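## Task

Place the silver-white microphone head-up in the holder of the stand that is empty, with the holder's jaws gripping its handle. At the end the other microphone must still sit in its own stand's holder, both stands must stand upright on the table, and nothing may be held in place only by the robot.

## Robot and tools

Robot: two 6-joint arms with parallel grippers, named left_arm and right_arm. The names do not mean sides of an image. Base positions in the scene frame: left_arm at (+0.035, +0.266, 0) m, right_arm at (+0.043, -0.326, 0) m, each turned slightly about z.

Scene frame: origin on the table top between the arms, +x out over the table, +z up, left_arm on the +y side. Gripper fingers point along the gripper's +z axis and close along its y axis. end_effector_position is the point between the pads, about 1 cm behind the fingertips. Reported hand positions can be somewhat off, more at long reach.

Joint order, used in every command row and every per-joint result list: shoulder (joint2), elbow (joint3), waist (joint1), wrist pitch (joint4), wrist yaw (joint5), wrist roll (joint6). Stated ranges in radians: waist -2.618 to 3.054, shoulder 0.000 to 3.142, elbow 0.000 to 3.142, wrist pitch -1.571 to 1.571, wrist yaw -1.571 to 1.571, wrist roll -2.094 to 2.094. The real ends may differ by up to 0.036 rad.

A row: one flat list of 14 numbers, each in [-1, 1], covering both arms even if one stays still. First left_arm's 6 joint numbers in the order above, then its grip number, then the same 7 for right_arm. Joint numbers are scaled offsets, not poses: 1.0 equals 1.202 rad for the waist, 1.258 shoulder, 1.238 elbow, 2.073 wrist pitch, 2.022 wrist yaw and wrist roll. The grip number is absolute: +1 fully open, -1 closed. Optionally 12 extra numbers from 0 to 1 follow: stiffness scales for left_arm's 6 joints then right_arm's 6, same order; they persist until changed.

execute_actions(actions): a list of actions; each action is a list of up to 15 rows, one per 1/30 s step, and a short action repeats its last row to fill 15 steps. Joint numbers are offsets from the angles the arm had when that action began (for the first action, the last angles reported). An empty list just returns state and pictures. An action that pushes a joint more than 0.036 rad past its range is refused for both arms; if the first action of a call fails that, or any action is malformed, nothing moves.

move(target, speed, blocking): target is one row as above, its offsets taken from the Joint positions of the latest result that showed them. All joints travel in step, so the hand follows a curve, over 0.5 to 10 s; the path ignores obstacles and the other arm. speed, in rad/s from 0.01 to 2 (default 0.5), caps the joint with the longest way to go. Grip numbers are sent at the start. blocking=false returns after 0.5 s while motion continues; then call wait or stop before sending anything else. The result adds a move: line with the ending (done, off_target, moving, held, fault), limits=held or limits=none, and each arm's joint farthest from target.

wait(seconds): 0 to 10; the arms keep their last command. stop(): brakes a running move; it needs room, more when fast. zoom_image(camera, region): camera is cam_high, cam_low, cam_left_wrist or cam_right_wrist; region [x0, y0, x1, y1] in pixels of that 504x504 image, at most 504 by 504. read_manual(section): only "licences". finished_scene(scene): ends the current scene, given its number; irreversible; the result tells whether the goal was met and gives the next task.

Results: a state line per arm with end_effector_position (m) and end_effector_quat_wxyz; Joint positions (rad, then gripper opening in m, 0.093 open to 0.000 closed); Joint velocities; Joint targets (where joints are being driven now); joint torques; grip_measured on the -1 to +1 scale. Pads touch near -0.94 and each millimetre of width adds about 0.0208; each gripper has a fixed error up to about 0.02. When holding a rigid object the opening settles up to about 12 mm below its width. Keep sending the same closing number to keep a grip. Other lines: "joint sent to its limit", "joint command not followed" (a clearance check altered targets), MOTOR HOT from 75 °C, and FAULT or OVER-TEMPERATURE FAULT when an arm is stopped (90 °C pauses it; at 100 °C it goes limp and falls).

Motion notes: each step a joint's target stays within a lead of its measured angle (0.202 rad waist, 0.258 shoulder, 0.238 elbow, 0.573 wrist pitch, 0.522 wrist yaw and roll), and targets that would move the hand over 70 mm are pulled back, so big changes take several actions; an unfinished one may need resending. Friction can leave a joint up to about 0.031 rad short, and smaller commands may do nothing. The robot keeps executing during thinking. Objects may occasionally be tugged or nudged.

Avoid: dropping the microphone, knocking a stand over or anything off the table, fast or hard contact, pressing far past a contact, and letting the arms collide. Release the microphone so it rests in the jaws by itself before ending the scene.

Each tool is called after "Request:" as name(argument=value, ...) on one line, values as JSON.

## Session

I'll start by looking at the scene.

Request:
execute_actions(actions=[])

Scene clock: 0.00 s.
left_arm: end_effector_position=(+0.2142, +0.0913, +0.1813) grip_measured=+1.000 end_effector_quat_wxyz=(+0.068, -0.128, +0.908, -0.394) | right_arm: end_effector_position=(+0.3823, -0.6385, +0.1617) grip_measured=+1.000 end_effector_quat_wxyz=(+0.592, +0.290, +0.626, -0.418)
Joint names: [shoulder, elbow, waist, wrist pitch, wrist yaw, wrist roll]
Joint positions: left_arm=[ 0.922  0.813 -0.175 -0.859  0.598 -0.855  0.093] | right_arm=[ 1.88   0.615 -0.529  1.32   0.468 -0.206  0.093]
Joint velocities: left_arm=[ 0.012 -0.002  0.002 -0.037  0.022  0.022  0.   ] | right_arm=[ 0.002 -0.002  0.002 -0.022 -0.081 -0.007  0.   ]
Joint torques (N m, as the arm reports them, + toward a larger angle): no reading
Motor temperatures (°C, as the motors report them): left_arm=[25 23 26 23 23 23] | right_arm=[22 24 25 26 23 23]
Joint targets: left_arm=[0.922 0.813 -0.175 -0.859 0.598 -0.855] | right_arm=[1.880 0.615 -0.529 1.320 0.468 -0.206]
Joint stiffness scale: left_arm=[1. 1. 1. 1. 1. 1.] | right_arm=[1. 1. 1. 1. 1. 1.]

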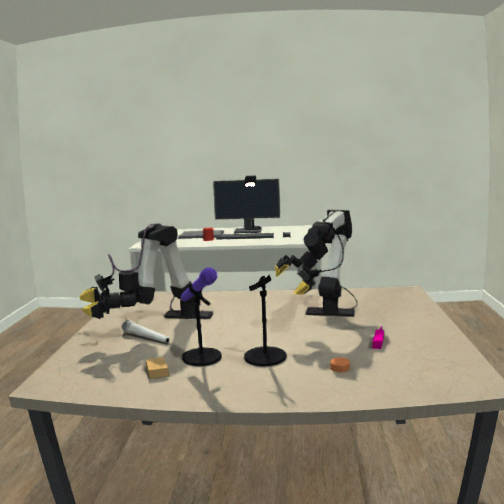

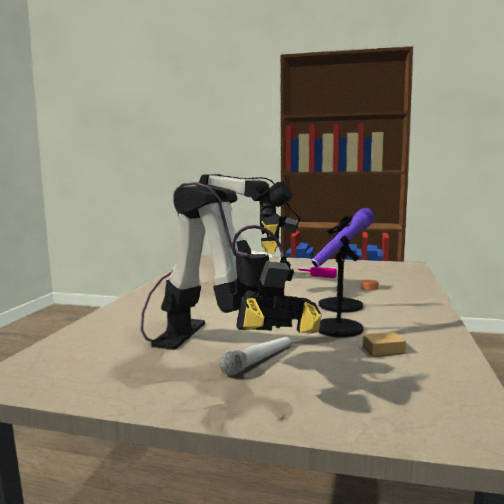

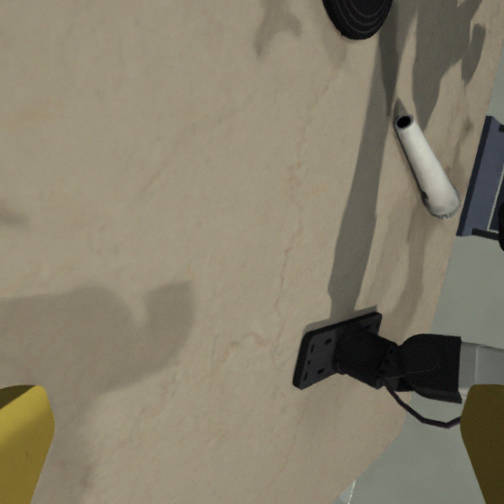

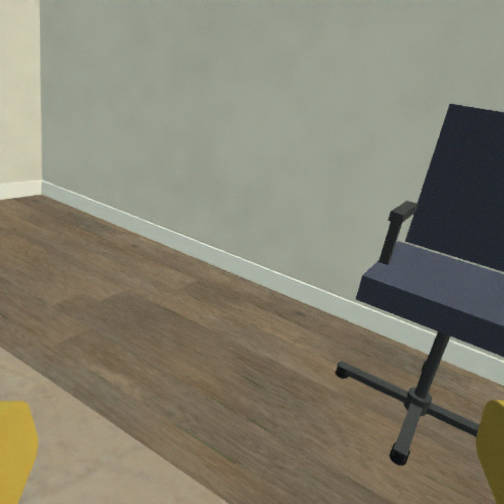

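Request:
zoom_image(camera="cam_high", region=[170, 255, 300, 375])

Request:
zoom_image(camera="cam_low", region=[290, 195, 410, 345])

Request:
zoom_image(camera="cam_high", region=[235, 265, 295, 315])

Request:
zoom_image(camera="cam_high", region=[110, 305, 190, 355])

Request:
zoom_image(camera="cam_low", region=[200, 320, 310, 390])

Region (170, 255, 300, 375) of cam_high's 504x504 image, scaled by 3.877, with more detail than that image has; it fills the top 465 rows of this view, and the rest is white.

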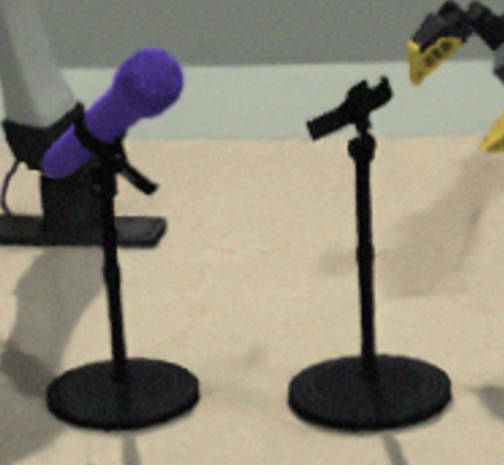

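Region (290, 195, 410, 345) of cam_low's 504x504 image, scaled by 3.360, with more detail than that image has; it fills the left 403 columns of this view, and the rest is white.

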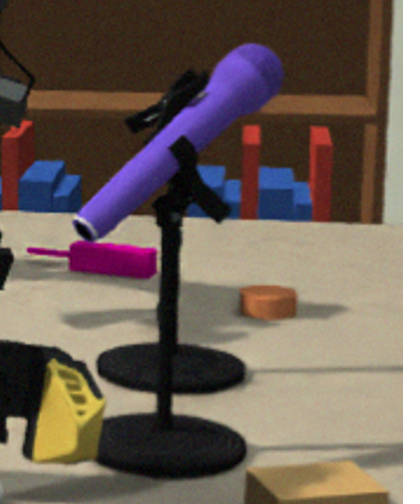

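Region (235, 265, 295, 315) of cam_high's 504x504 image, scaled by 8.400, with more detail than that image has.

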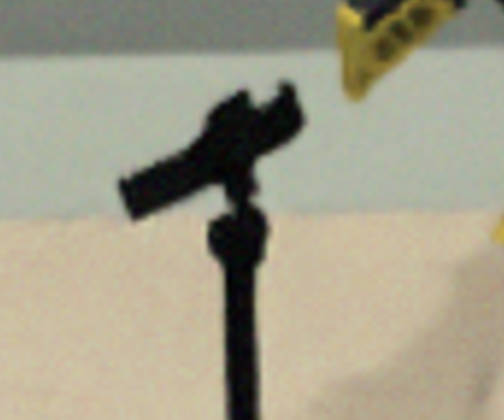

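Region (110, 305, 190, 355) of cam_high's 504x504 image, scaled by 6.300, with more detail than that image has; it fills the top 315 rows of this view, and the rest is white.

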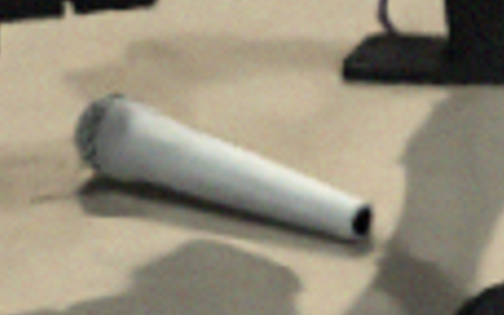

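Region (200, 320, 310, 390) of cam_low's 504x504 image, scaled by 4.582, with more detail than that image has; it fills the top 321 rows of this view, and the rest is white.

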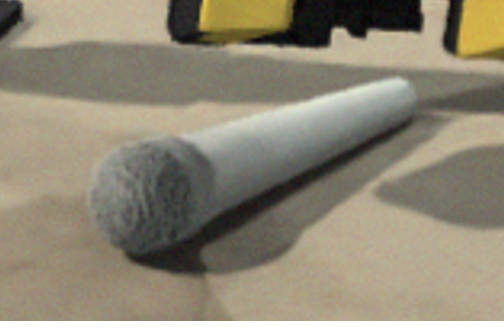

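Request:
zoom_image(camera="cam_low", region=[130, 270, 250, 370])

Request:
zoom_image(camera="cam_high", region=[150, 270, 370, 330])

Request:
zoom_image(camera="cam_low", region=[315, 205, 375, 275])

Request:
zoom_image(camera="cam_high", region=[175, 260, 225, 315])

Region (130, 270, 250, 370) of cam_low's 504x504 image, scaled by 4.200, with more detail than that image has.

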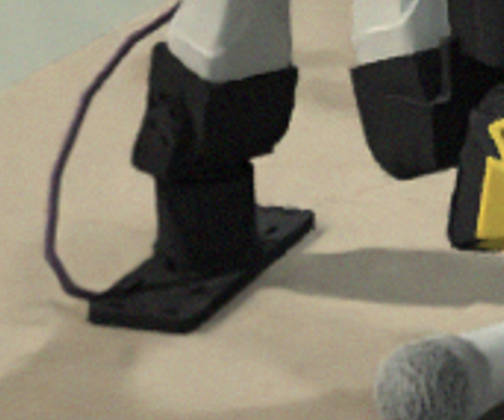

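Region (150, 270, 370, 330) of cam_high's 504x504 image, scaled by 2.291, with more detail than that image has; it fills the top 137 rows of this view, and the rest is white.

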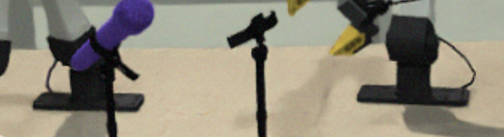

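Region (315, 205, 375, 275) of cam_low's 504x504 image, scaled by 7.200, with more detail than that image has; it fills the left 432 columns of this view, and the rest is white.

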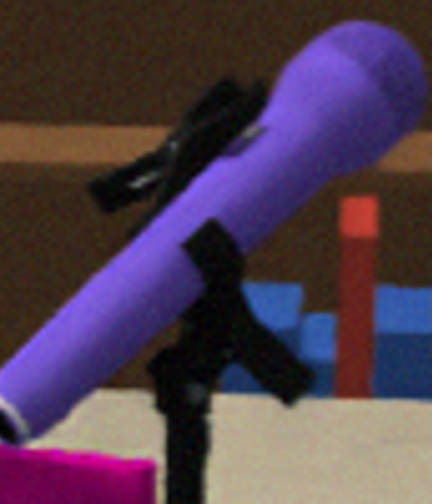

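Region (175, 260, 225, 315) of cam_high's 504x504 image, scaled by 9.164, with more detail than that image has; it fills the left 458 columns of this view, and the rest is white.

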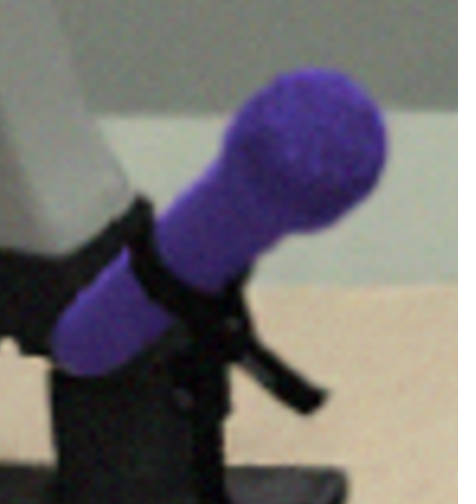

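Request:
move(target=[0.082, -0.025, -0.123, 0.447, -0.296, 0.423, 1, -0.227, 0.548, -0.04, -0.99, -0.231, 0.6, 1], speed=1.3)

Scene clock: 86.10 s.
left_arm: end_effector_position=(+0.3563, +0.0808, +0.3161) grip_measured=+1.000 end_effector_quat_wxyz=(+0.634, +0.192, +0.728, -0.175) | right_arm: end_effector_position=(+0.3695, -0.5605, +0.1443) grip_measured=+1.000 end_effector_quat_wxyz=(+0.256, +0.700, +0.665, +0.044)
Joint names: [shoulder, elbow, waist, wrist pitch, wrist yaw, wrist roll]
Joint positions: left_arm=[ 1.006  0.813 -0.31   0.058  0.009 -0.01   0.093] | right_arm=[ 1.607  1.274 -0.568 -0.713  0.011  1.     0.093]
Joint velocities: left_arm=[-0.012 -0.002  0.007 -0.007 -0.007 -0.007  0.   ] | right_arm=[-0.002 -0.012 -0.002  0.051 -0.037 -0.007  0.   ]
Joint torques (N m, as the arm reports them, + toward a larger angle): left_arm=[-1.48  5.19 -0.73  2.54 -0.02  0.27] | right_arm=[-7.86  8.21 -0.72  1.37  0.08  0.05]
Motor temperatures (°C, as the motors report them): left_arm=[25 32 26 30 23 23] | right_arm=[34 28 25 35 23 23]
Joint targets: left_arm=[1.026 0.782 -0.323 0.068 -0.000 0.001] | right_arm=[1.595 1.293 -0.577 -0.732 0.001 1.007]
Joint stiffness scale: left_arm=[1. 1. 1. 1. 1. 1.] | right_arm=[1. 1. 1. 1. 1. 1.]
move: off_target (left_arm); limits=none; left_arm: farthest joint: the elbow, 0.031 radians from its target (0.031 radians at the start); right_arm: farthest joint: the wrist pitch, 0.020 radians from its target (2.053 radians at the start)
camera_calibration (this result's frames):
cam_left_wrist: T_world_to_cam=[[-0.491121, -0.871085, -0.0033429, 0.247571], [-0.483638, 0.275865, -0.830658, 0.452305], [0.724496, -0.406337, -0.556773, 0.0357828], [0, 0, 0, 1]] pos_world=[0.314415, 0.10542, 0.396461]
cam_right_wrist: T_world_to_cam=[[-0.898893, -0.0145662, -0.437927, 0.385599], [-0.079315, 0.988346, 0.129929, 0.603438], [0.43093, 0.151526, -0.889572, 0.138146], [0, 0, 0, 1]] pos_world=[0.334942, -0.611721, 0.213351]

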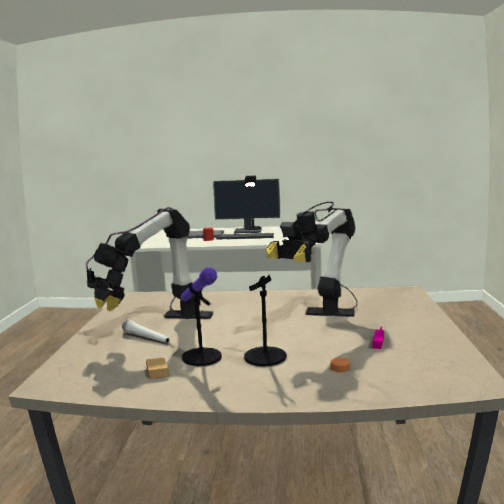

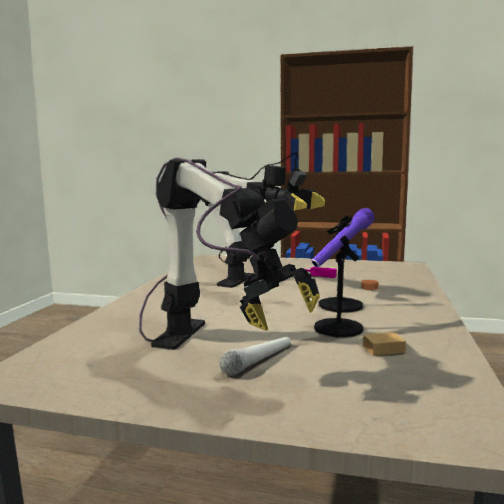

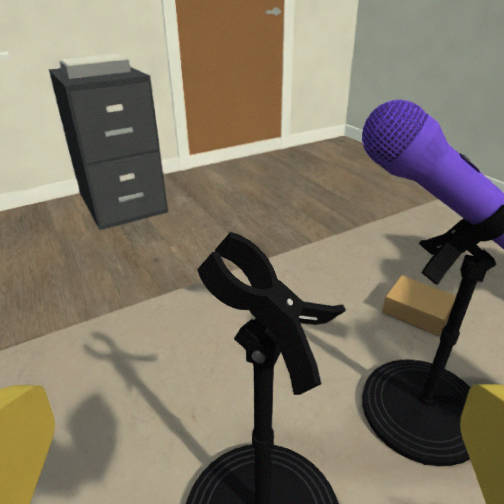

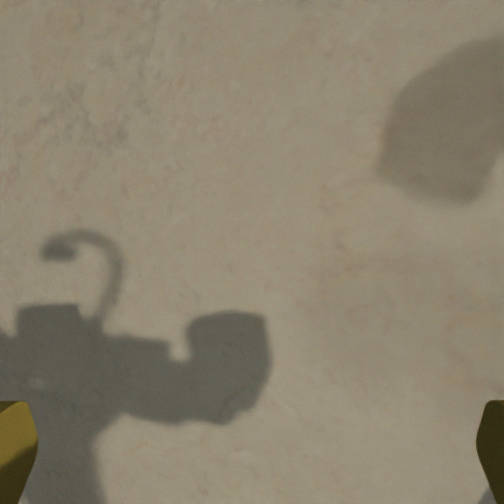

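Request:
zoom_image(camera="cam_left_wrist", region=[180, 220, 360, 400])

Request:
zoom_image(camera="cam_left_wrist", region=[384, 160, 504, 310])

Region (180, 220, 360, 400) of cam_left_wrist's 504x504 image, scaled by 2.800, with more detail than that image has.

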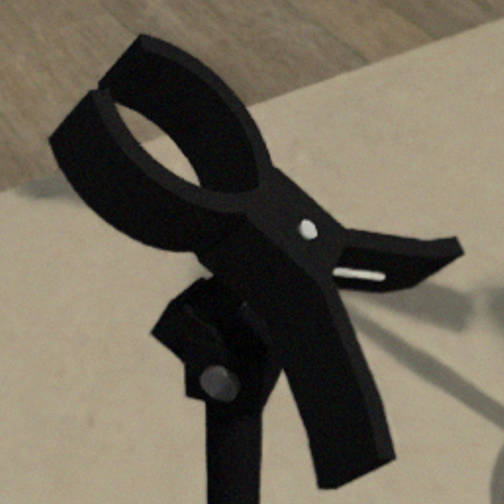

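Region (384, 160, 504, 310) of cam_left_wrist's 504x504 image, scaled by 3.360, with more detail than that image has; it fills the left 403 columns of this view, and the rest is white.

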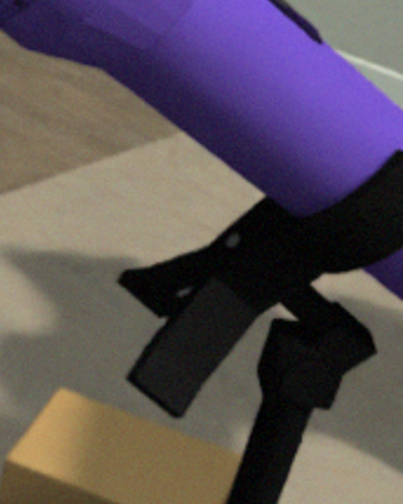

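Request:
move(target=[-0.088, -0.174, 0.229, 0.116, 0.522, 0.005, 1, 0.0, -0.052, 0.271, -0.241, -0.01, 0.375, 1], speed=1.0)

Scene clock: 154.43 s.
left_arm: end_effector_position=(+0.2568, +0.0564, +0.3093) grip_measured=+1.000 end_effector_quat_wxyz=(+0.558, +0.428, +0.564, -0.434) | right_arm: end_effector_position=(+0.3110, -0.4084, +0.1019) grip_measured=+1.000 end_effector_quat_wxyz=(+0.001, +0.855, +0.518, +0.001)
Joint names: [shoulder, elbow, waist, wrist pitch, wrist yaw, wrist roll]
Joint positions: left_arm=[ 0.913  0.622 -0.047  0.288  1.054 -0.01   0.093] | right_arm=[ 1.607  1.236 -0.249 -1.196 -0.     1.752  0.093]
Joint velocities: left_arm=[-0.007 -0.002  0.002 -0.022 -0.037  0.007  0.   ] | right_arm=[ 0.002 -0.012  0.017  0.037 -0.037 -0.007  0.   ]
Joint torques (N m, as the arm reports them, + toward a larger angle): left_arm=[-3.81  5.29  1.02  2.04  0.16  0.26] | right_arm=[-6.22  3.94  0.77  0.18  0.11  0.1 ]
Motor temperatures (°C, as the motors report them): left_arm=[25 31 27 40 23 23] | right_arm=[37 36 25 33 23 23]
Joint targets: left_arm=[0.895 0.598 -0.034 0.299 1.064 -0.000] | right_arm=[1.607 1.210 -0.242 -1.212 -0.009 1.758]
Joint stiffness scale: left_arm=[1. 1. 1. 1. 1. 1.] | right_arm=[1. 1. 1. 1. 1. 1.]
move: off_target (left_arm, right_arm); limits=none; left_arm: farthest joint: the elbow, 0.025 radians from its target (0.216 radians at the start); right_arm: farthest joint: the elbow, 0.026 radians from its target (0.064 radians at the start)
camera_calibration (this result's frames):
cam_left_wrist: T_world_to_cam=[[-0.96252, -0.27121, -0.000688177, 0.263802], [-0.119299, 0.425666, -0.896982, 0.323771], [0.243563, -0.863281, -0.442068, 0.207927], [0, 0, 0, 1]] pos_world=[0.241897, 0.113226, 0.382516]
cam_right_wrist: T_world_to_cam=[[-0.882469, 0.469665, -0.0257607, 0.467336], [0.411404, 0.797232, 0.441778, 0.191553], [0.228025, 0.379258, -0.896754, 0.259483], [0, 0, 0, 1]] pos_world=[0.274435, -0.470614, 0.160107]

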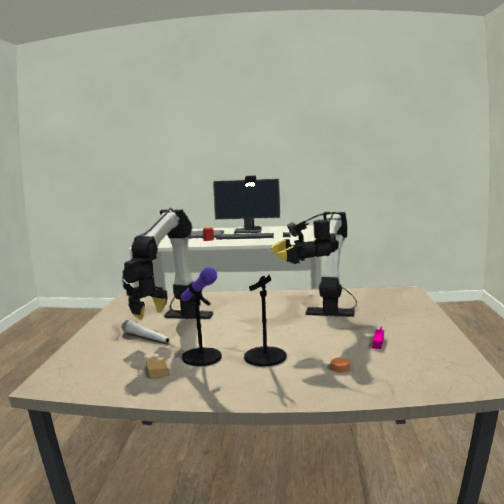

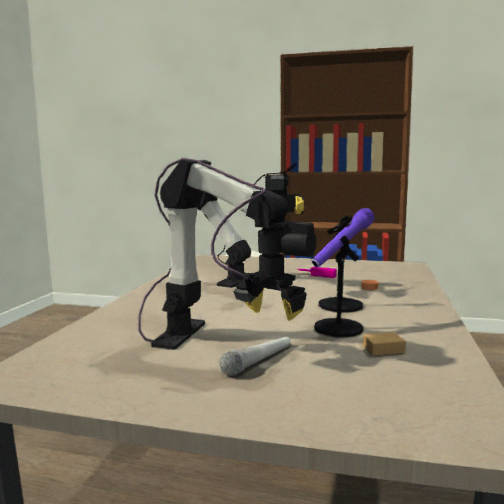

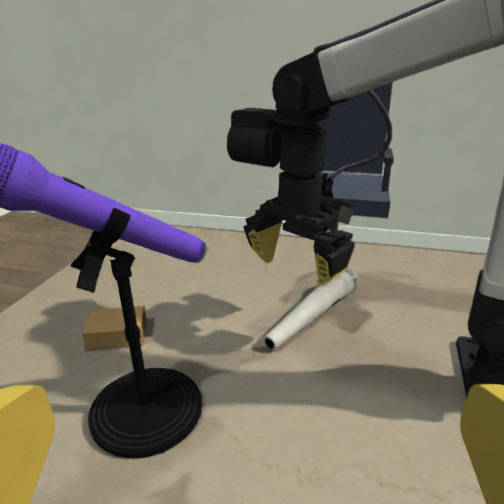

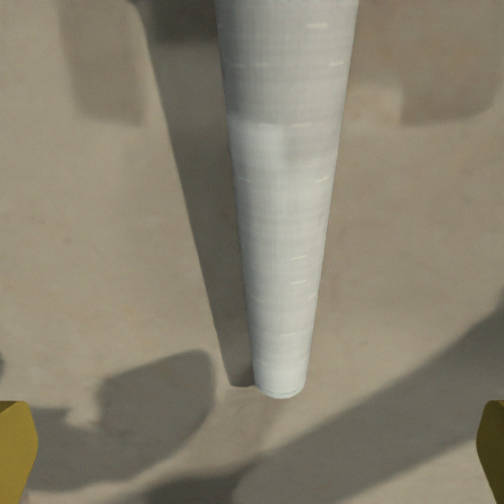

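Request:
move(target=[0, 0, 0, 0, 0, 0, 1, 0.055, -0.244, 0.006, 0.167, 0.0, 0.0, 0.6], speed=0.35)

Scene clock: 163.07 s.
left_arm: end_effector_position=(+0.2567, +0.0564, +0.3093) grip_measured=+1.000 end_effector_quat_wxyz=(+0.558, +0.428, +0.564, -0.434) | right_arm: end_effector_position=(+0.3017, -0.4055, +0.0226) grip_measured=+0.602 end_effector_quat_wxyz=(+0.003, +0.855, +0.518, +0.003)
Joint names: [shoulder, elbow, waist, wrist pitch, wrist yaw, wrist roll]
Joint positions: left_arm=[ 0.913  0.622 -0.047  0.288  1.055 -0.01   0.093] | right_arm=[ 1.656  0.957 -0.249 -0.864 -0.     1.752  0.074]
Joint velocities: left_arm=[ 0.017  0.012 -0.002 -0.051 -0.051  0.022  0.   ] | right_arm=[-0.022 -0.002 -0.012  0.066  0.081  0.037 -0.001]
Joint torques (N m, as the arm reports them, + toward a larger angle): left_arm=[-2.07  7.07  0.13  1.92  0.06  0.15] | right_arm=[-4.84  3.64  0.72  0.52  0.21  0.05]
Motor temperatures (°C, as the motors report them): left_arm=[25 31 27 40 23 23] | right_arm=[36 35 25 32 23 23]
Joint targets: left_arm=[0.913 0.622 -0.047 0.288 1.055 -0.010] | right_arm=[1.676 0.934 -0.242 -0.849 -0.000 1.752]
Joint stiffness scale: left_arm=[1. 1. 1. 1. 1. 1.] | right_arm=[1. 1. 1. 1. 1. 1.]
move: off_target (right_arm); limits=none; left_arm: farthest joint: the wrist yaw, 0.001 radians from its target (0.001 radians at the start); right_arm: farthest joint: the elbow, 0.024 radians from its target (0.302 radians at the start)
camera_calibration (this result's frames):
cam_left_wrist: T_world_to_cam=[[-0.962727, -0.270475, -0.000687112, 0.263685], [-0.118975, 0.425756, -0.896982, 0.323683], [0.242904, -0.863467, -0.442066, 0.208108], [0, 0, 0, 1]] pos_world=[0.241816, 0.113205, 0.382516]
cam_right_wrist: T_world_to_cam=[[-0.881977, 0.470297, -0.0306282, 0.45592], [0.409917, 0.797565, 0.442559, 0.228702], [0.232562, 0.377772, -0.896216, 0.187391], [0, 0, 0, 1]] pos_world=[0.264782, -0.467613, 0.0806929]

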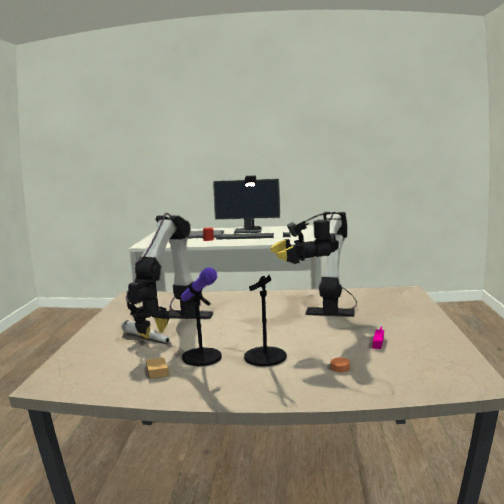

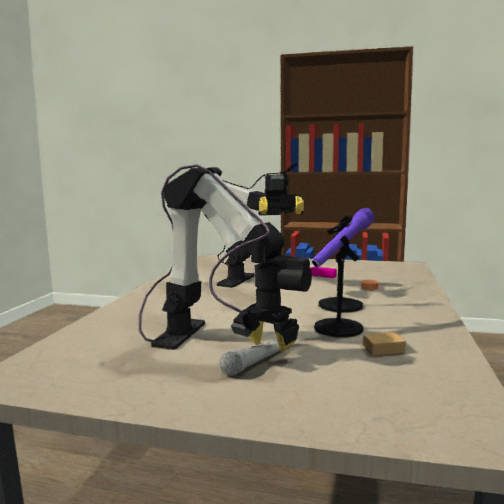

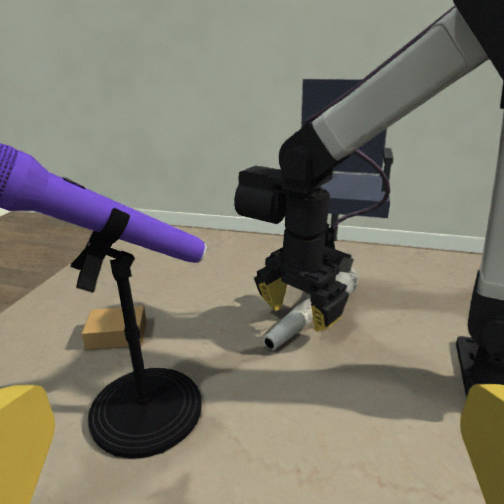

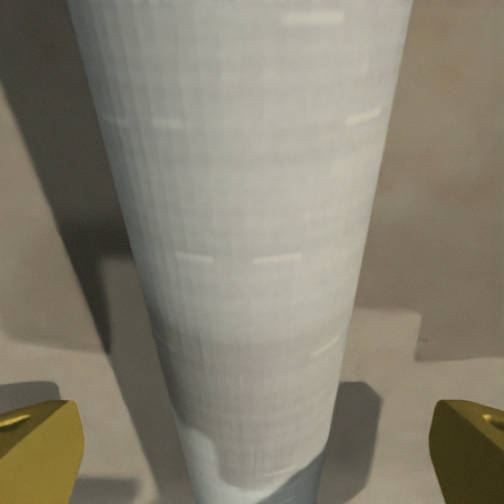

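Request:
zoom_image(camera="cam_low", region=[210, 300, 320, 385])

Request:
zoom_image(camera="cam_left_wrist", region=[240, 250, 370, 360])

Region (210, 300, 320, 385) of cam_low's 504x504 image, scaled by 4.582, with more detail than that image has; it fills the top 389 rows of this view, and the rest is white.

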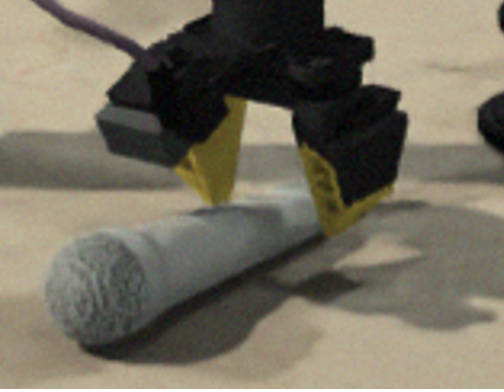

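Region (240, 250, 370, 360) of cam_left_wrist's 504x504 image, scaled by 3.877, with more detail than that image has; it fills the top 426 rows of this view, and the rest is white.

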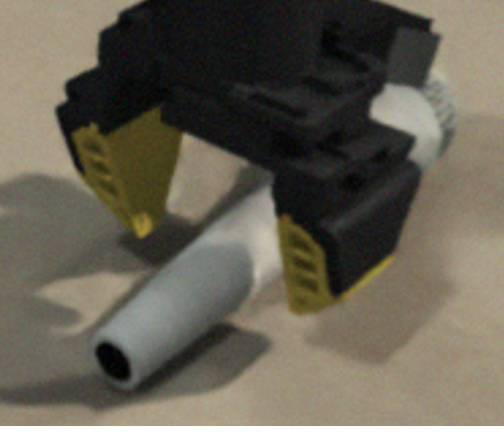

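Request:
execute_actions(actions=[[[0,0,0,0,0,0,1, 0.018,-0.019,0.006,0.007,0,0,0.5],[0,0,0,0,0,0,1, 0.021,-0.019,0.006,0.008,0,0,0.4],[0,0,0,0,0,0,1, 0.024,-0.019,0.006,0.010,0,0,0.3],[0,0,0,0,0,0,1, 0.027,-0.019,0.006,0.012,0,0,0.2],[0,0,0,0,0,0,1, 0.030,-0.019,0.006,0.014,0,0,0.15],[0,0,0,0,0,0,1, 0.032,-0.019,0.006,0.016,0,0,0.1]],[[0,0,0,0,0,0,1, 0,0,0,0,0,0,0.0],[0,0,0,0,0,0,1, 0,0,0,0,0,0,-0.08],[0,0,0,0,0,0,1, 0,0,0,0,0,0,-0.15],[0,0,0,0,0,0,1, 0,0,0,0,0,0,-0.2],[0,0,0,0,0,0,1, 0,0,0,0,0,0,-0.25],[0,0,0,0,0,0,1, 0,0,0,0,0,0,-0.3],[0,0,0,0,0,0,1, 0,0,0,0,0,0,-0.35],[0,0,0,0,0,0,1, 0,0,0,0,0,0,-0.4],[0,0,0,0,0,0,1, 0,0,0,0,0,0,-0.45],[0,0,0,0,0,0,1, 0,0,0,0,0,0,-0.5],[0,0,0,0,0,0,1, 0,0,0,0,0,0,-0.55],[0,0,0,0,0,0,1, 0,0,0,0,0,0,-0.6]]])

Scene clock: 179.67 s.
left_arm: end_effector_position=(+0.2567, +0.0564, +0.3093) grip_measured=+1.000 end_effector_quat_wxyz=(+0.558, +0.428, +0.564, -0.434) | right_arm: end_effector_position=(+0.3041, -0.4063, +0.0181) grip_measured=-0.446 end_effector_quat_wxyz=(+0.003, +0.855, +0.518, +0.003)
Joint names: [shoulder, elbow, waist, wrist pitch, wrist yaw, wrist roll]
Joint positions: left_arm=[ 0.913  0.622 -0.047  0.288  1.055 -0.01   0.093] | right_arm=[ 1.674  0.957 -0.249 -0.847 -0.     1.752  0.024]
Joint velocities: left_arm=[ 0.012 -0.007  0.017 -0.051 -0.022 -0.022  0.   ] | right_arm=[ 0.017  0.002 -0.017 -0.037 -0.022 -0.007 -0.001]
Joint torques (N m, as the arm reports them, + toward a larger angle): left_arm=[-2.07  7.08  0.11  1.91  0.07  0.15] | right_arm=[-6.36  5.49  0.03  0.36  0.22  0.05]
Motor temperatures (°C, as the motors report them): left_arm=[25 33 26 39 23 23] | right_arm=[34 33 25 31 23 23]
Joint targets: left_arm=[0.913 0.622 -0.047 0.288 1.055 -0.010] | right_arm=[1.674 0.957 -0.249 -0.846 -0.000 1.752]
Joint stiffness scale: left_arm=[1. 1. 1. 1. 1. 1.] | right_arm=[1. 1. 1. 1. 1. 1.]
camera_calibration (this result's frames):
cam_left_wrist: T_world_to_cam=[[-0.962727, -0.270475, -0.000687112, 0.263685], [-0.118975, 0.425756, -0.896982, 0.323683], [0.242904, -0.863467, -0.442066, 0.208108], [0, 0, 0, 1]] pos_world=[0.241816, 0.113205, 0.382516]
cam_right_wrist: T_world_to_cam=[[-0.882357, 0.46963, -0.0298806, 0.45806], [0.409632, 0.79778, 0.442435, 0.230474], [0.231619, 0.378145, -0.896303, 0.183538], [0, 0, 0, 1]] pos_world=[0.267252, -0.468391, 0.076223]

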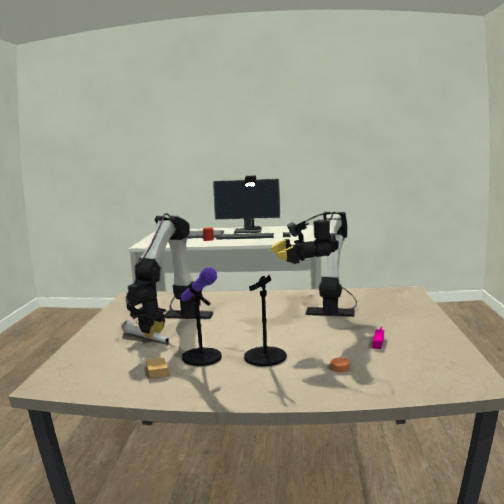

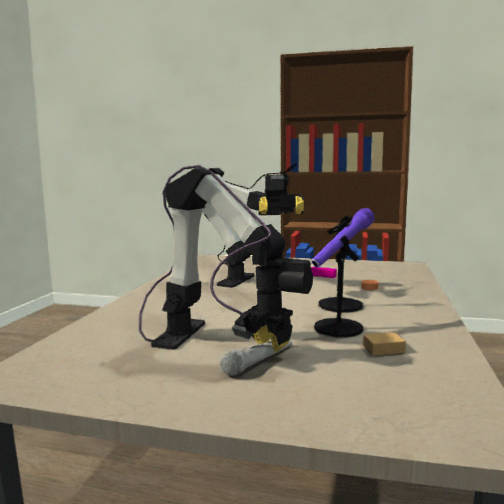

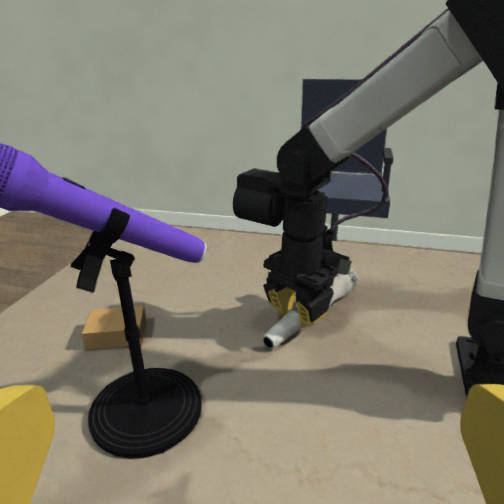

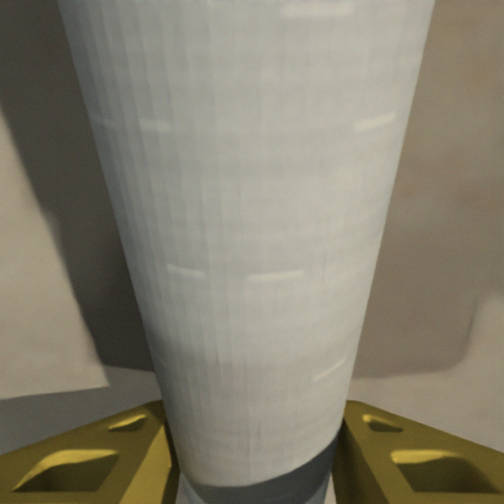

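Request:
move(target=[-0.341, 0.057, -0.042, -0.223, -0.025, 0, 1, -0.337, -0.068, 0.125, -0.178, 0.0, 0.0, -0.6], speed=0.55)

Scene clock: 220.97 s.
left_arm: end_effector_position=(+0.1671, +0.0764, +0.3449) grip_measured=+1.000 end_effector_quat_wxyz=(+0.566, +0.430, +0.557, -0.430) | right_arm: end_effector_position=(+0.2315, -0.3543, +0.0888) grip_measured=-0.446 end_effector_quat_wxyz=(-0.004, +0.816, +0.577, +0.001)
Joint names: [shoulder, elbow, waist, wrist pitch, wrist yaw, wrist roll]
Joint positions: left_arm=[ 0.496  0.674 -0.086 -0.157  1.014 -0.01   0.093] | right_arm=[ 1.27   0.893 -0.108 -1.197 -0.008  1.752  0.024]
Joint velocities: left_arm=[ 0.002 -0.022 -0.012  0.007  0.037 -0.022  0.   ] | right_arm=[ 0.007 -0.017 -0.002  0.007 -0.022 -0.022  0.   ]
Joint torques (N m, as the arm reports them, + toward a larger angle): left_arm=[ 0.61  7.84 -0.71  1.75 -0.04  0.15] | right_arm=[-4.52  4.38  0.93  0.16  0.29  0.05]
Motor temperatures (°C, as the motors report them): left_arm=[25 35 26 39 23 23] | right_arm=[34 33 25 30 23 23]
Joint targets: left_arm=[0.484 0.693 -0.098 -0.174 1.005 -0.010] | right_arm=[1.250 0.873 -0.099 -1.215 -0.000 1.752]
Joint stiffness scale: left_arm=[1. 1. 1. 1. 1. 1.] | right_arm=[1. 1. 1. 1. 1. 1.]
move: done; limits=none; left_arm: farthest joint: the elbow, 0.019 radians from its target (0.070 radians at the start); right_arm: farthest joint: the shoulder, 0.020 radians from its target (0.424 radians at the start)
camera_calibration (this result's frames):
cam_left_wrist: T_world_to_cam=[[-0.961662, -0.273483, -0.020323, 0.189673], [-0.10021, 0.419421, -0.902244, 0.335613], [0.255272, -0.865617, -0.430747, 0.257082], [0, 0, 0, 1]] pos_world=[0.150407, 0.133644, 0.417397]
cam_right_wrist: T_world_to_cam=[[-0.94003, 0.340677, -0.0168357, 0.338241], [0.297649, 0.843407, 0.447291, 0.229152], [0.166581, 0.415456, -0.89423, 0.272142], [0, 0, 0, 1]] pos_world=[0.204416, -0.421562, 0.146555]

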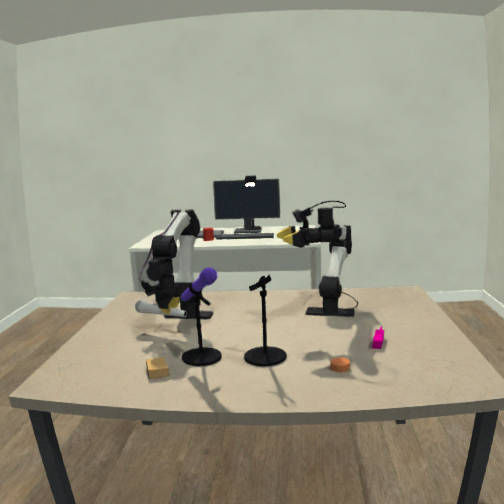

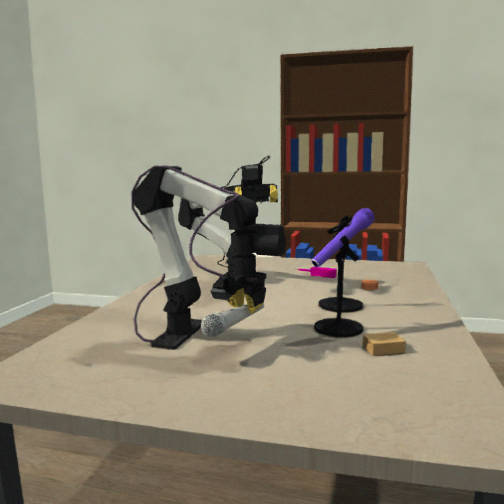

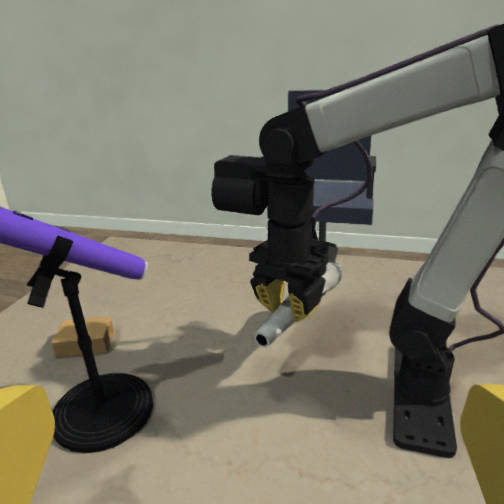

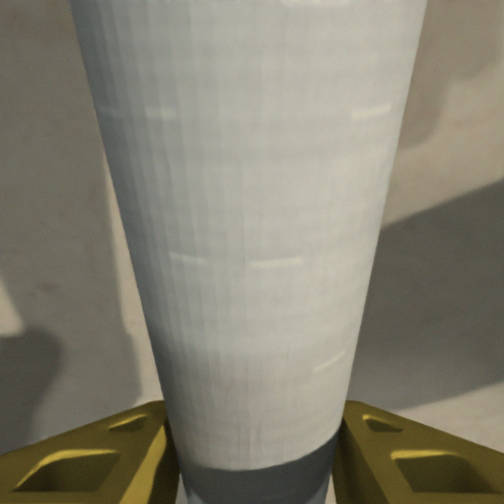

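Request:
move(target=[0, 0, 0, 0, 0, 0, 1, -0.095, -0.115, 0.828, 0.207, -0.058, -0.217, -0.6], speed=0.9)

Scene clock: 232.70 s.
left_arm: end_effector_position=(+0.1671, +0.0764, +0.3448) grip_measured=+1.000 end_effector_quat_wxyz=(+0.566, +0.430, +0.557, -0.430) | right_arm: end_effector_position=(+0.1966, -0.1258, +0.0884) grip_measured=-0.446 end_effector_quat_wxyz=(+0.028, +0.230, +0.955, +0.184)
Joint names: [shoulder, elbow, waist, wrist pitch, wrist yaw, wrist roll]
Joint positions: left_arm=[ 0.496  0.674 -0.086 -0.158  1.014 -0.01   0.093] | right_arm=[ 1.178  0.767  0.881 -0.806 -0.128  1.326  0.024]
Joint velocities: left_arm=[-0.002 -0.002 -0.007 -0.051 -0.007 -0.051  0.   ] | right_arm=[-0.007 -0.007 -0.022 -0.037  0.051 -0.066 -0.001]
Joint torques (N m, as the arm reports them, + toward a larger angle): left_arm=[1.84 6.5  0.12 1.94 0.05 0.15] | right_arm=[-4.87  5.16  0.67  1.64  0.16 -0.15]
Motor temperatures (°C, as the motors report them): left_arm=[25 36 26 39 23 23] | right_arm=[33 33 25 30 23 23]
Joint targets: left_arm=[0.496 0.674 -0.086 -0.157 1.014 -0.010] | right_arm=[1.150 0.750 0.888 -0.768 -0.125 1.313]
Joint stiffness scale: left_arm=[1. 1. 1. 1. 1. 1.] | right_arm=[1. 1. 1. 1. 1. 1.]
move: off_target (right_arm); limits=none; left_arm: farthest joint: the wrist pitch, 0.001 radians from its target (0.001 radians at the start); right_arm: farthest joint: the wrist pitch, 0.038 radians from its target (0.430 radians at the start)
camera_calibration (this result's frames):
cam_left_wrist: T_world_to_cam=[[-0.961677, -0.273478, -0.0196813, 0.189454], [-0.100869, 0.41962, -0.902078, 0.335539], [0.254957, -0.865522, -0.431125, 0.257203], [0, 0, 0, 1]] pos_world=[0.150463, 0.133627, 0.417297]
cam_right_wrist: T_world_to_cam=[[-0.433799, -0.814587, -0.385053, 0.015271], [-0.862769, 0.252363, 0.438114, 0.201555], [-0.259709, 0.522265, -0.812275, 0.272652], [0, 0, 0, 1]] pos_world=[0.25133, -0.180822, 0.139045]

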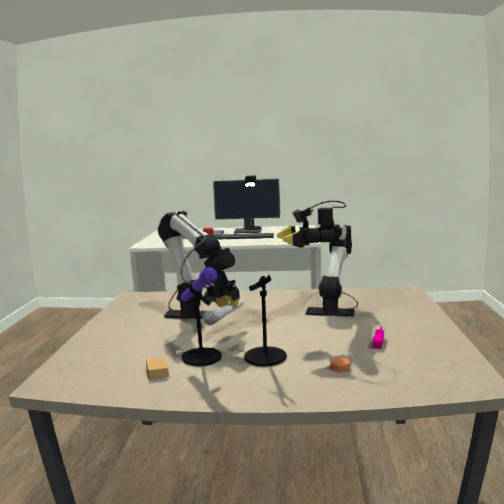

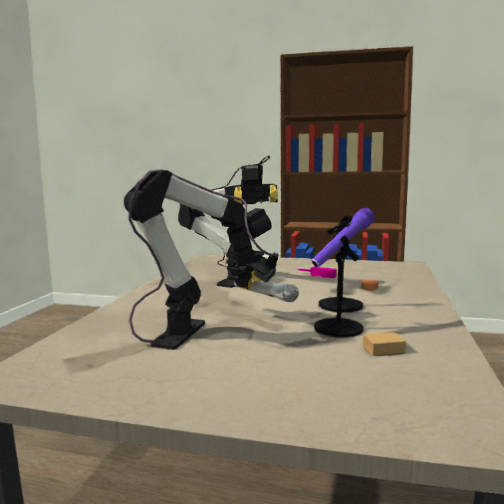

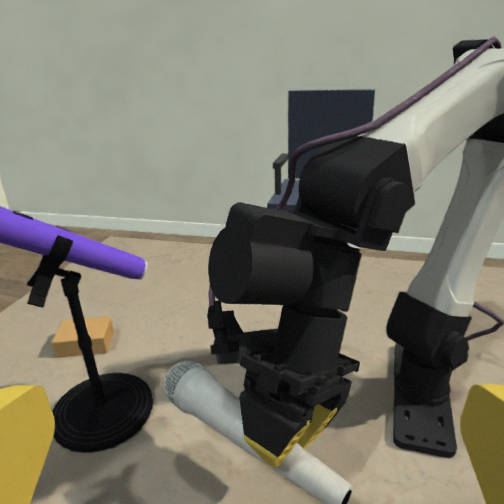

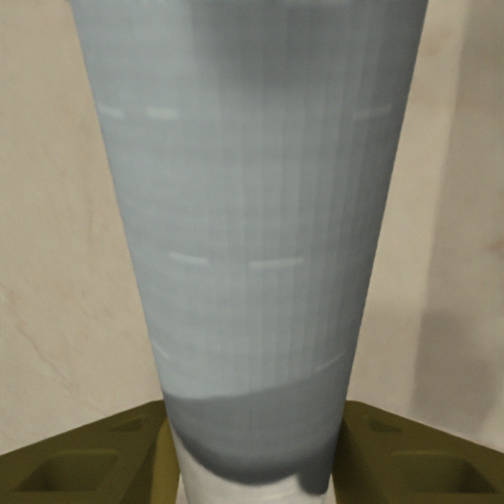

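Request:
move(target=[0, 0, 0, 0, 0, 0, 1, -0.266, -0.334, 0.0, 0.66, -0.18, -0.659, -0.6], speed=1.0)

Scene clock: 236.87 s.
left_arm: end_effector_position=(+0.1671, +0.0764, +0.3448) grip_measured=+1.000 end_effector_quat_wxyz=(+0.566, +0.430, +0.557, -0.430) | right_arm: end_effector_position=(+0.1994, -0.0389, +0.2498) grip_measured=-0.447 end_effector_quat_wxyz=(+0.559, -0.431, +0.561, +0.431)
Joint names: [shoulder, elbow, waist, wrist pitch, wrist yaw, wrist roll]
Joint positions: left_arm=[ 0.496  0.674 -0.086 -0.158  1.014 -0.01   0.093] | right_arm=[ 0.872  0.37   0.881  0.499 -0.482  0.     0.024]
Joint velocities: left_arm=[-0.007  0.007 -0.007 -0.037 -0.037 -0.022  0.   ] | right_arm=[-0.007 -0.017 -0.017 -0.007 -0.022  0.022  0.001]
Joint torques (N m, as the arm reports them, + toward a larger angle): left_arm=[1.82 6.5  0.14 1.93 0.05 0.16] | right_arm=[-3.41  5.94  0.04  3.    0.02 -0.04]
Motor temperatures (°C, as the motors report them): left_arm=[25 36 26 39 23 23] | right_arm=[33 33 25 31 23 23]
Joint targets: left_arm=[0.496 0.674 -0.086 -0.158 1.014 -0.010] | right_arm=[0.844 0.354 0.881 0.562 -0.492 -0.006]
Joint stiffness scale: left_arm=[1. 1. 1. 1. 1. 1.] | right_arm=[1. 1. 1. 1. 1. 1.]
move: off_target (right_arm); limits=none; left_arm: farthest joint: the waist, 0.000 radians from its target (0.000 radians at the start); right_arm: farthest joint: the wrist pitch, 0.063 radians from its target (1.368 radians at the start)
camera_calibration (this result's frames):
cam_left_wrist: T_world_to_cam=[[-0.961677, -0.273478, -0.0196813, 0.189454], [-0.100869, 0.41962, -0.902078, 0.335539], [0.254957, -0.865522, -0.431125, 0.257203], [0, 0, 0, 1]] pos_world=[0.150463, 0.133627, 0.417297]
cam_right_wrist: T_world_to_cam=[[0.971964, -0.234936, -0.00950407, -0.20214], [-0.112326, -0.428439, -0.896562, 0.268624], [0.206563, 0.872494, -0.442817, 0.187464], [0, 0, 0, 1]] pos_world=[0.187923, -0.0959624, 0.321929]

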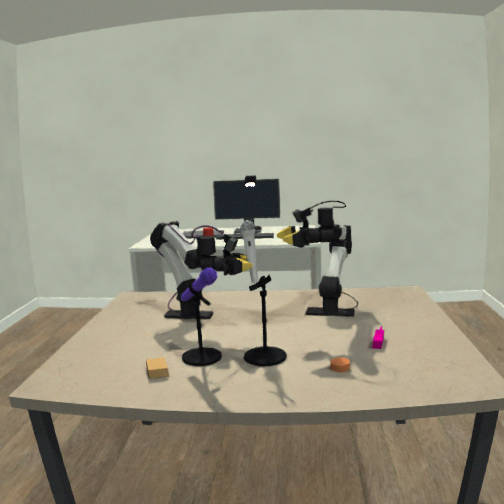

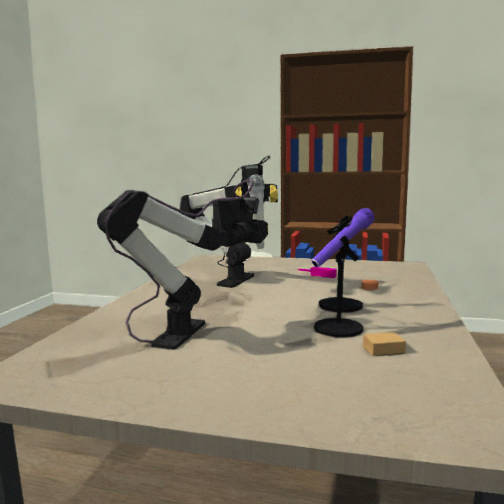

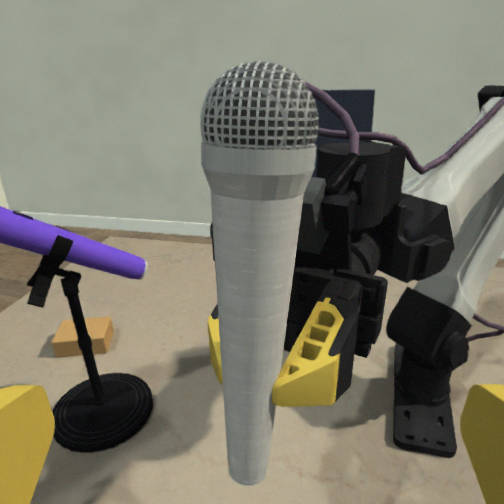

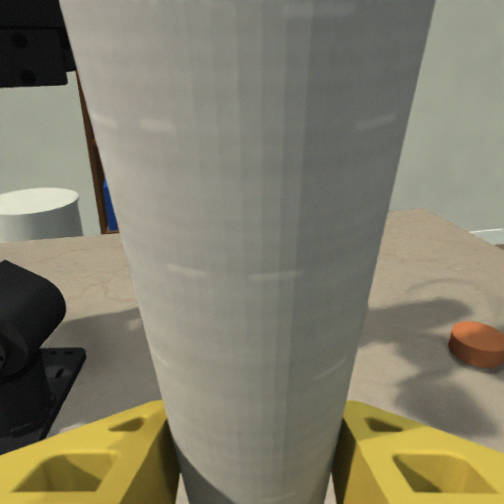

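Request:
move(target=[0.3657, 0.0623, -0.499, 0.18, -0.2953, 0, 1, -0.0223, -0.0129, 0.0, 0.0304, -0.005, -0.003, -0.6], speed=0.55)

Scene clock: 248.23 s.
left_arm: end_effector_position=(+0.2000, -0.0441, +0.3310) grip_measured=+1.000 end_effector_quat_wxyz=(+0.556, +0.428, +0.567, -0.432) | right_arm: end_effector_position=(+0.1993, -0.0389, +0.2500) grip_measured=-0.447 end_effector_quat_wxyz=(+0.560, -0.432, +0.561, +0.431)
Joint names: [shoulder, elbow, waist, wrist pitch, wrist yaw, wrist roll]
Joint positions: left_arm=[ 0.941  0.727 -0.673  0.205  0.426 -0.01   0.093] | right_arm=[ 0.872  0.37   0.881  0.5   -0.482 -0.     0.024]
Joint velocities: left_arm=[ 0.002  0.002 -0.002  0.037 -0.081  0.007  0.   ] | right_arm=[-0.012 -0.002  0.002 -0.007  0.007 -0.051 -0.   ]
Joint torques (N m, as the arm reports them, + toward a larger angle): left_arm=[-1.26  9.09 -0.69  2.42 -0.02  0.15] | right_arm=[-3.38  5.89 -0.05  3.02  0.05 -0.02]
Motor temperatures (°C, as the motors report them): left_arm=[25 36 26 39 23 23] | right_arm=[32 33 25 36 23 23]
Joint targets: left_arm=[0.956 0.751 -0.685 0.215 0.417 -0.010] | right_arm=[0.844 0.354 0.881 0.562 -0.492 -0.006]
Joint stiffness scale: left_arm=[1. 1. 1. 1. 1. 1.] | right_arm=[1. 1. 1. 1. 1. 1.]
move: off_target (left_arm, right_arm); limits=none; left_arm: farthest joint: the elbow, 0.025 radians from its target (0.077 radians at the start); right_arm: farthest joint: the wrist pitch, 0.062 radians from its target (0.062 radians at the start)
camera_calibration (this result's frames):
cam_left_wrist: T_world_to_cam=[[-0.961899, -0.273405, 0.000939861, 0.181122], [-0.123574, 0.43169, -0.893517, 0.379234], [0.243886, -0.859589, -0.449028, 0.147039], [0, 0, 0, 1]] pos_world=[0.185223, 0.0122009, 0.404706]
cam_right_wrist: T_world_to_cam=[[0.972065, -0.234561, -0.00837379, -0.202362], [-0.111039, -0.428151, -0.896859, 0.268606], [0.206783, 0.872736, -0.442236, 0.187358], [0, 0, 0, 1]] pos_world=[0.187793, -0.0959767, 0.322064]

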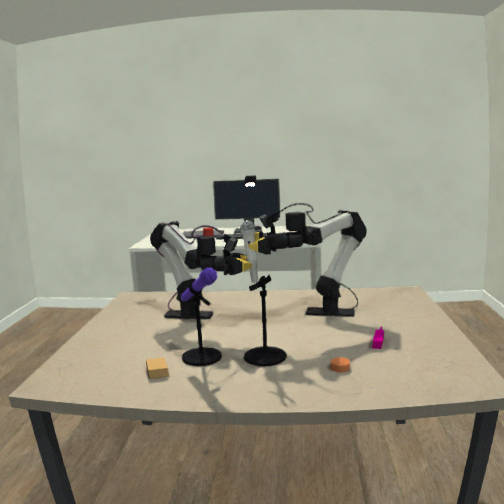

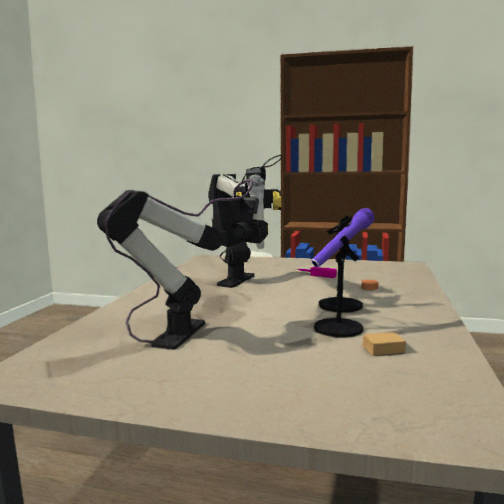

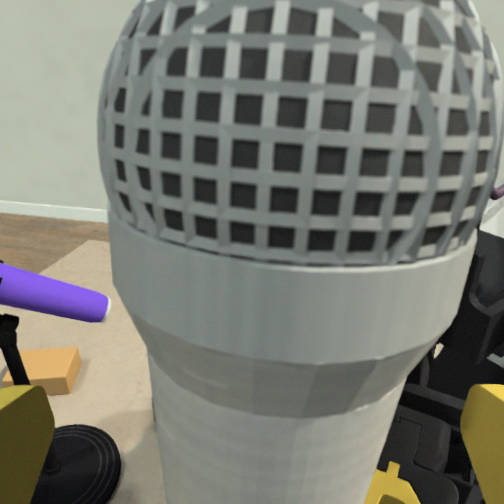

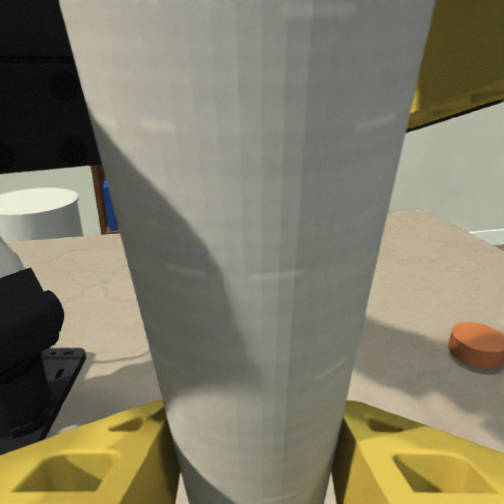

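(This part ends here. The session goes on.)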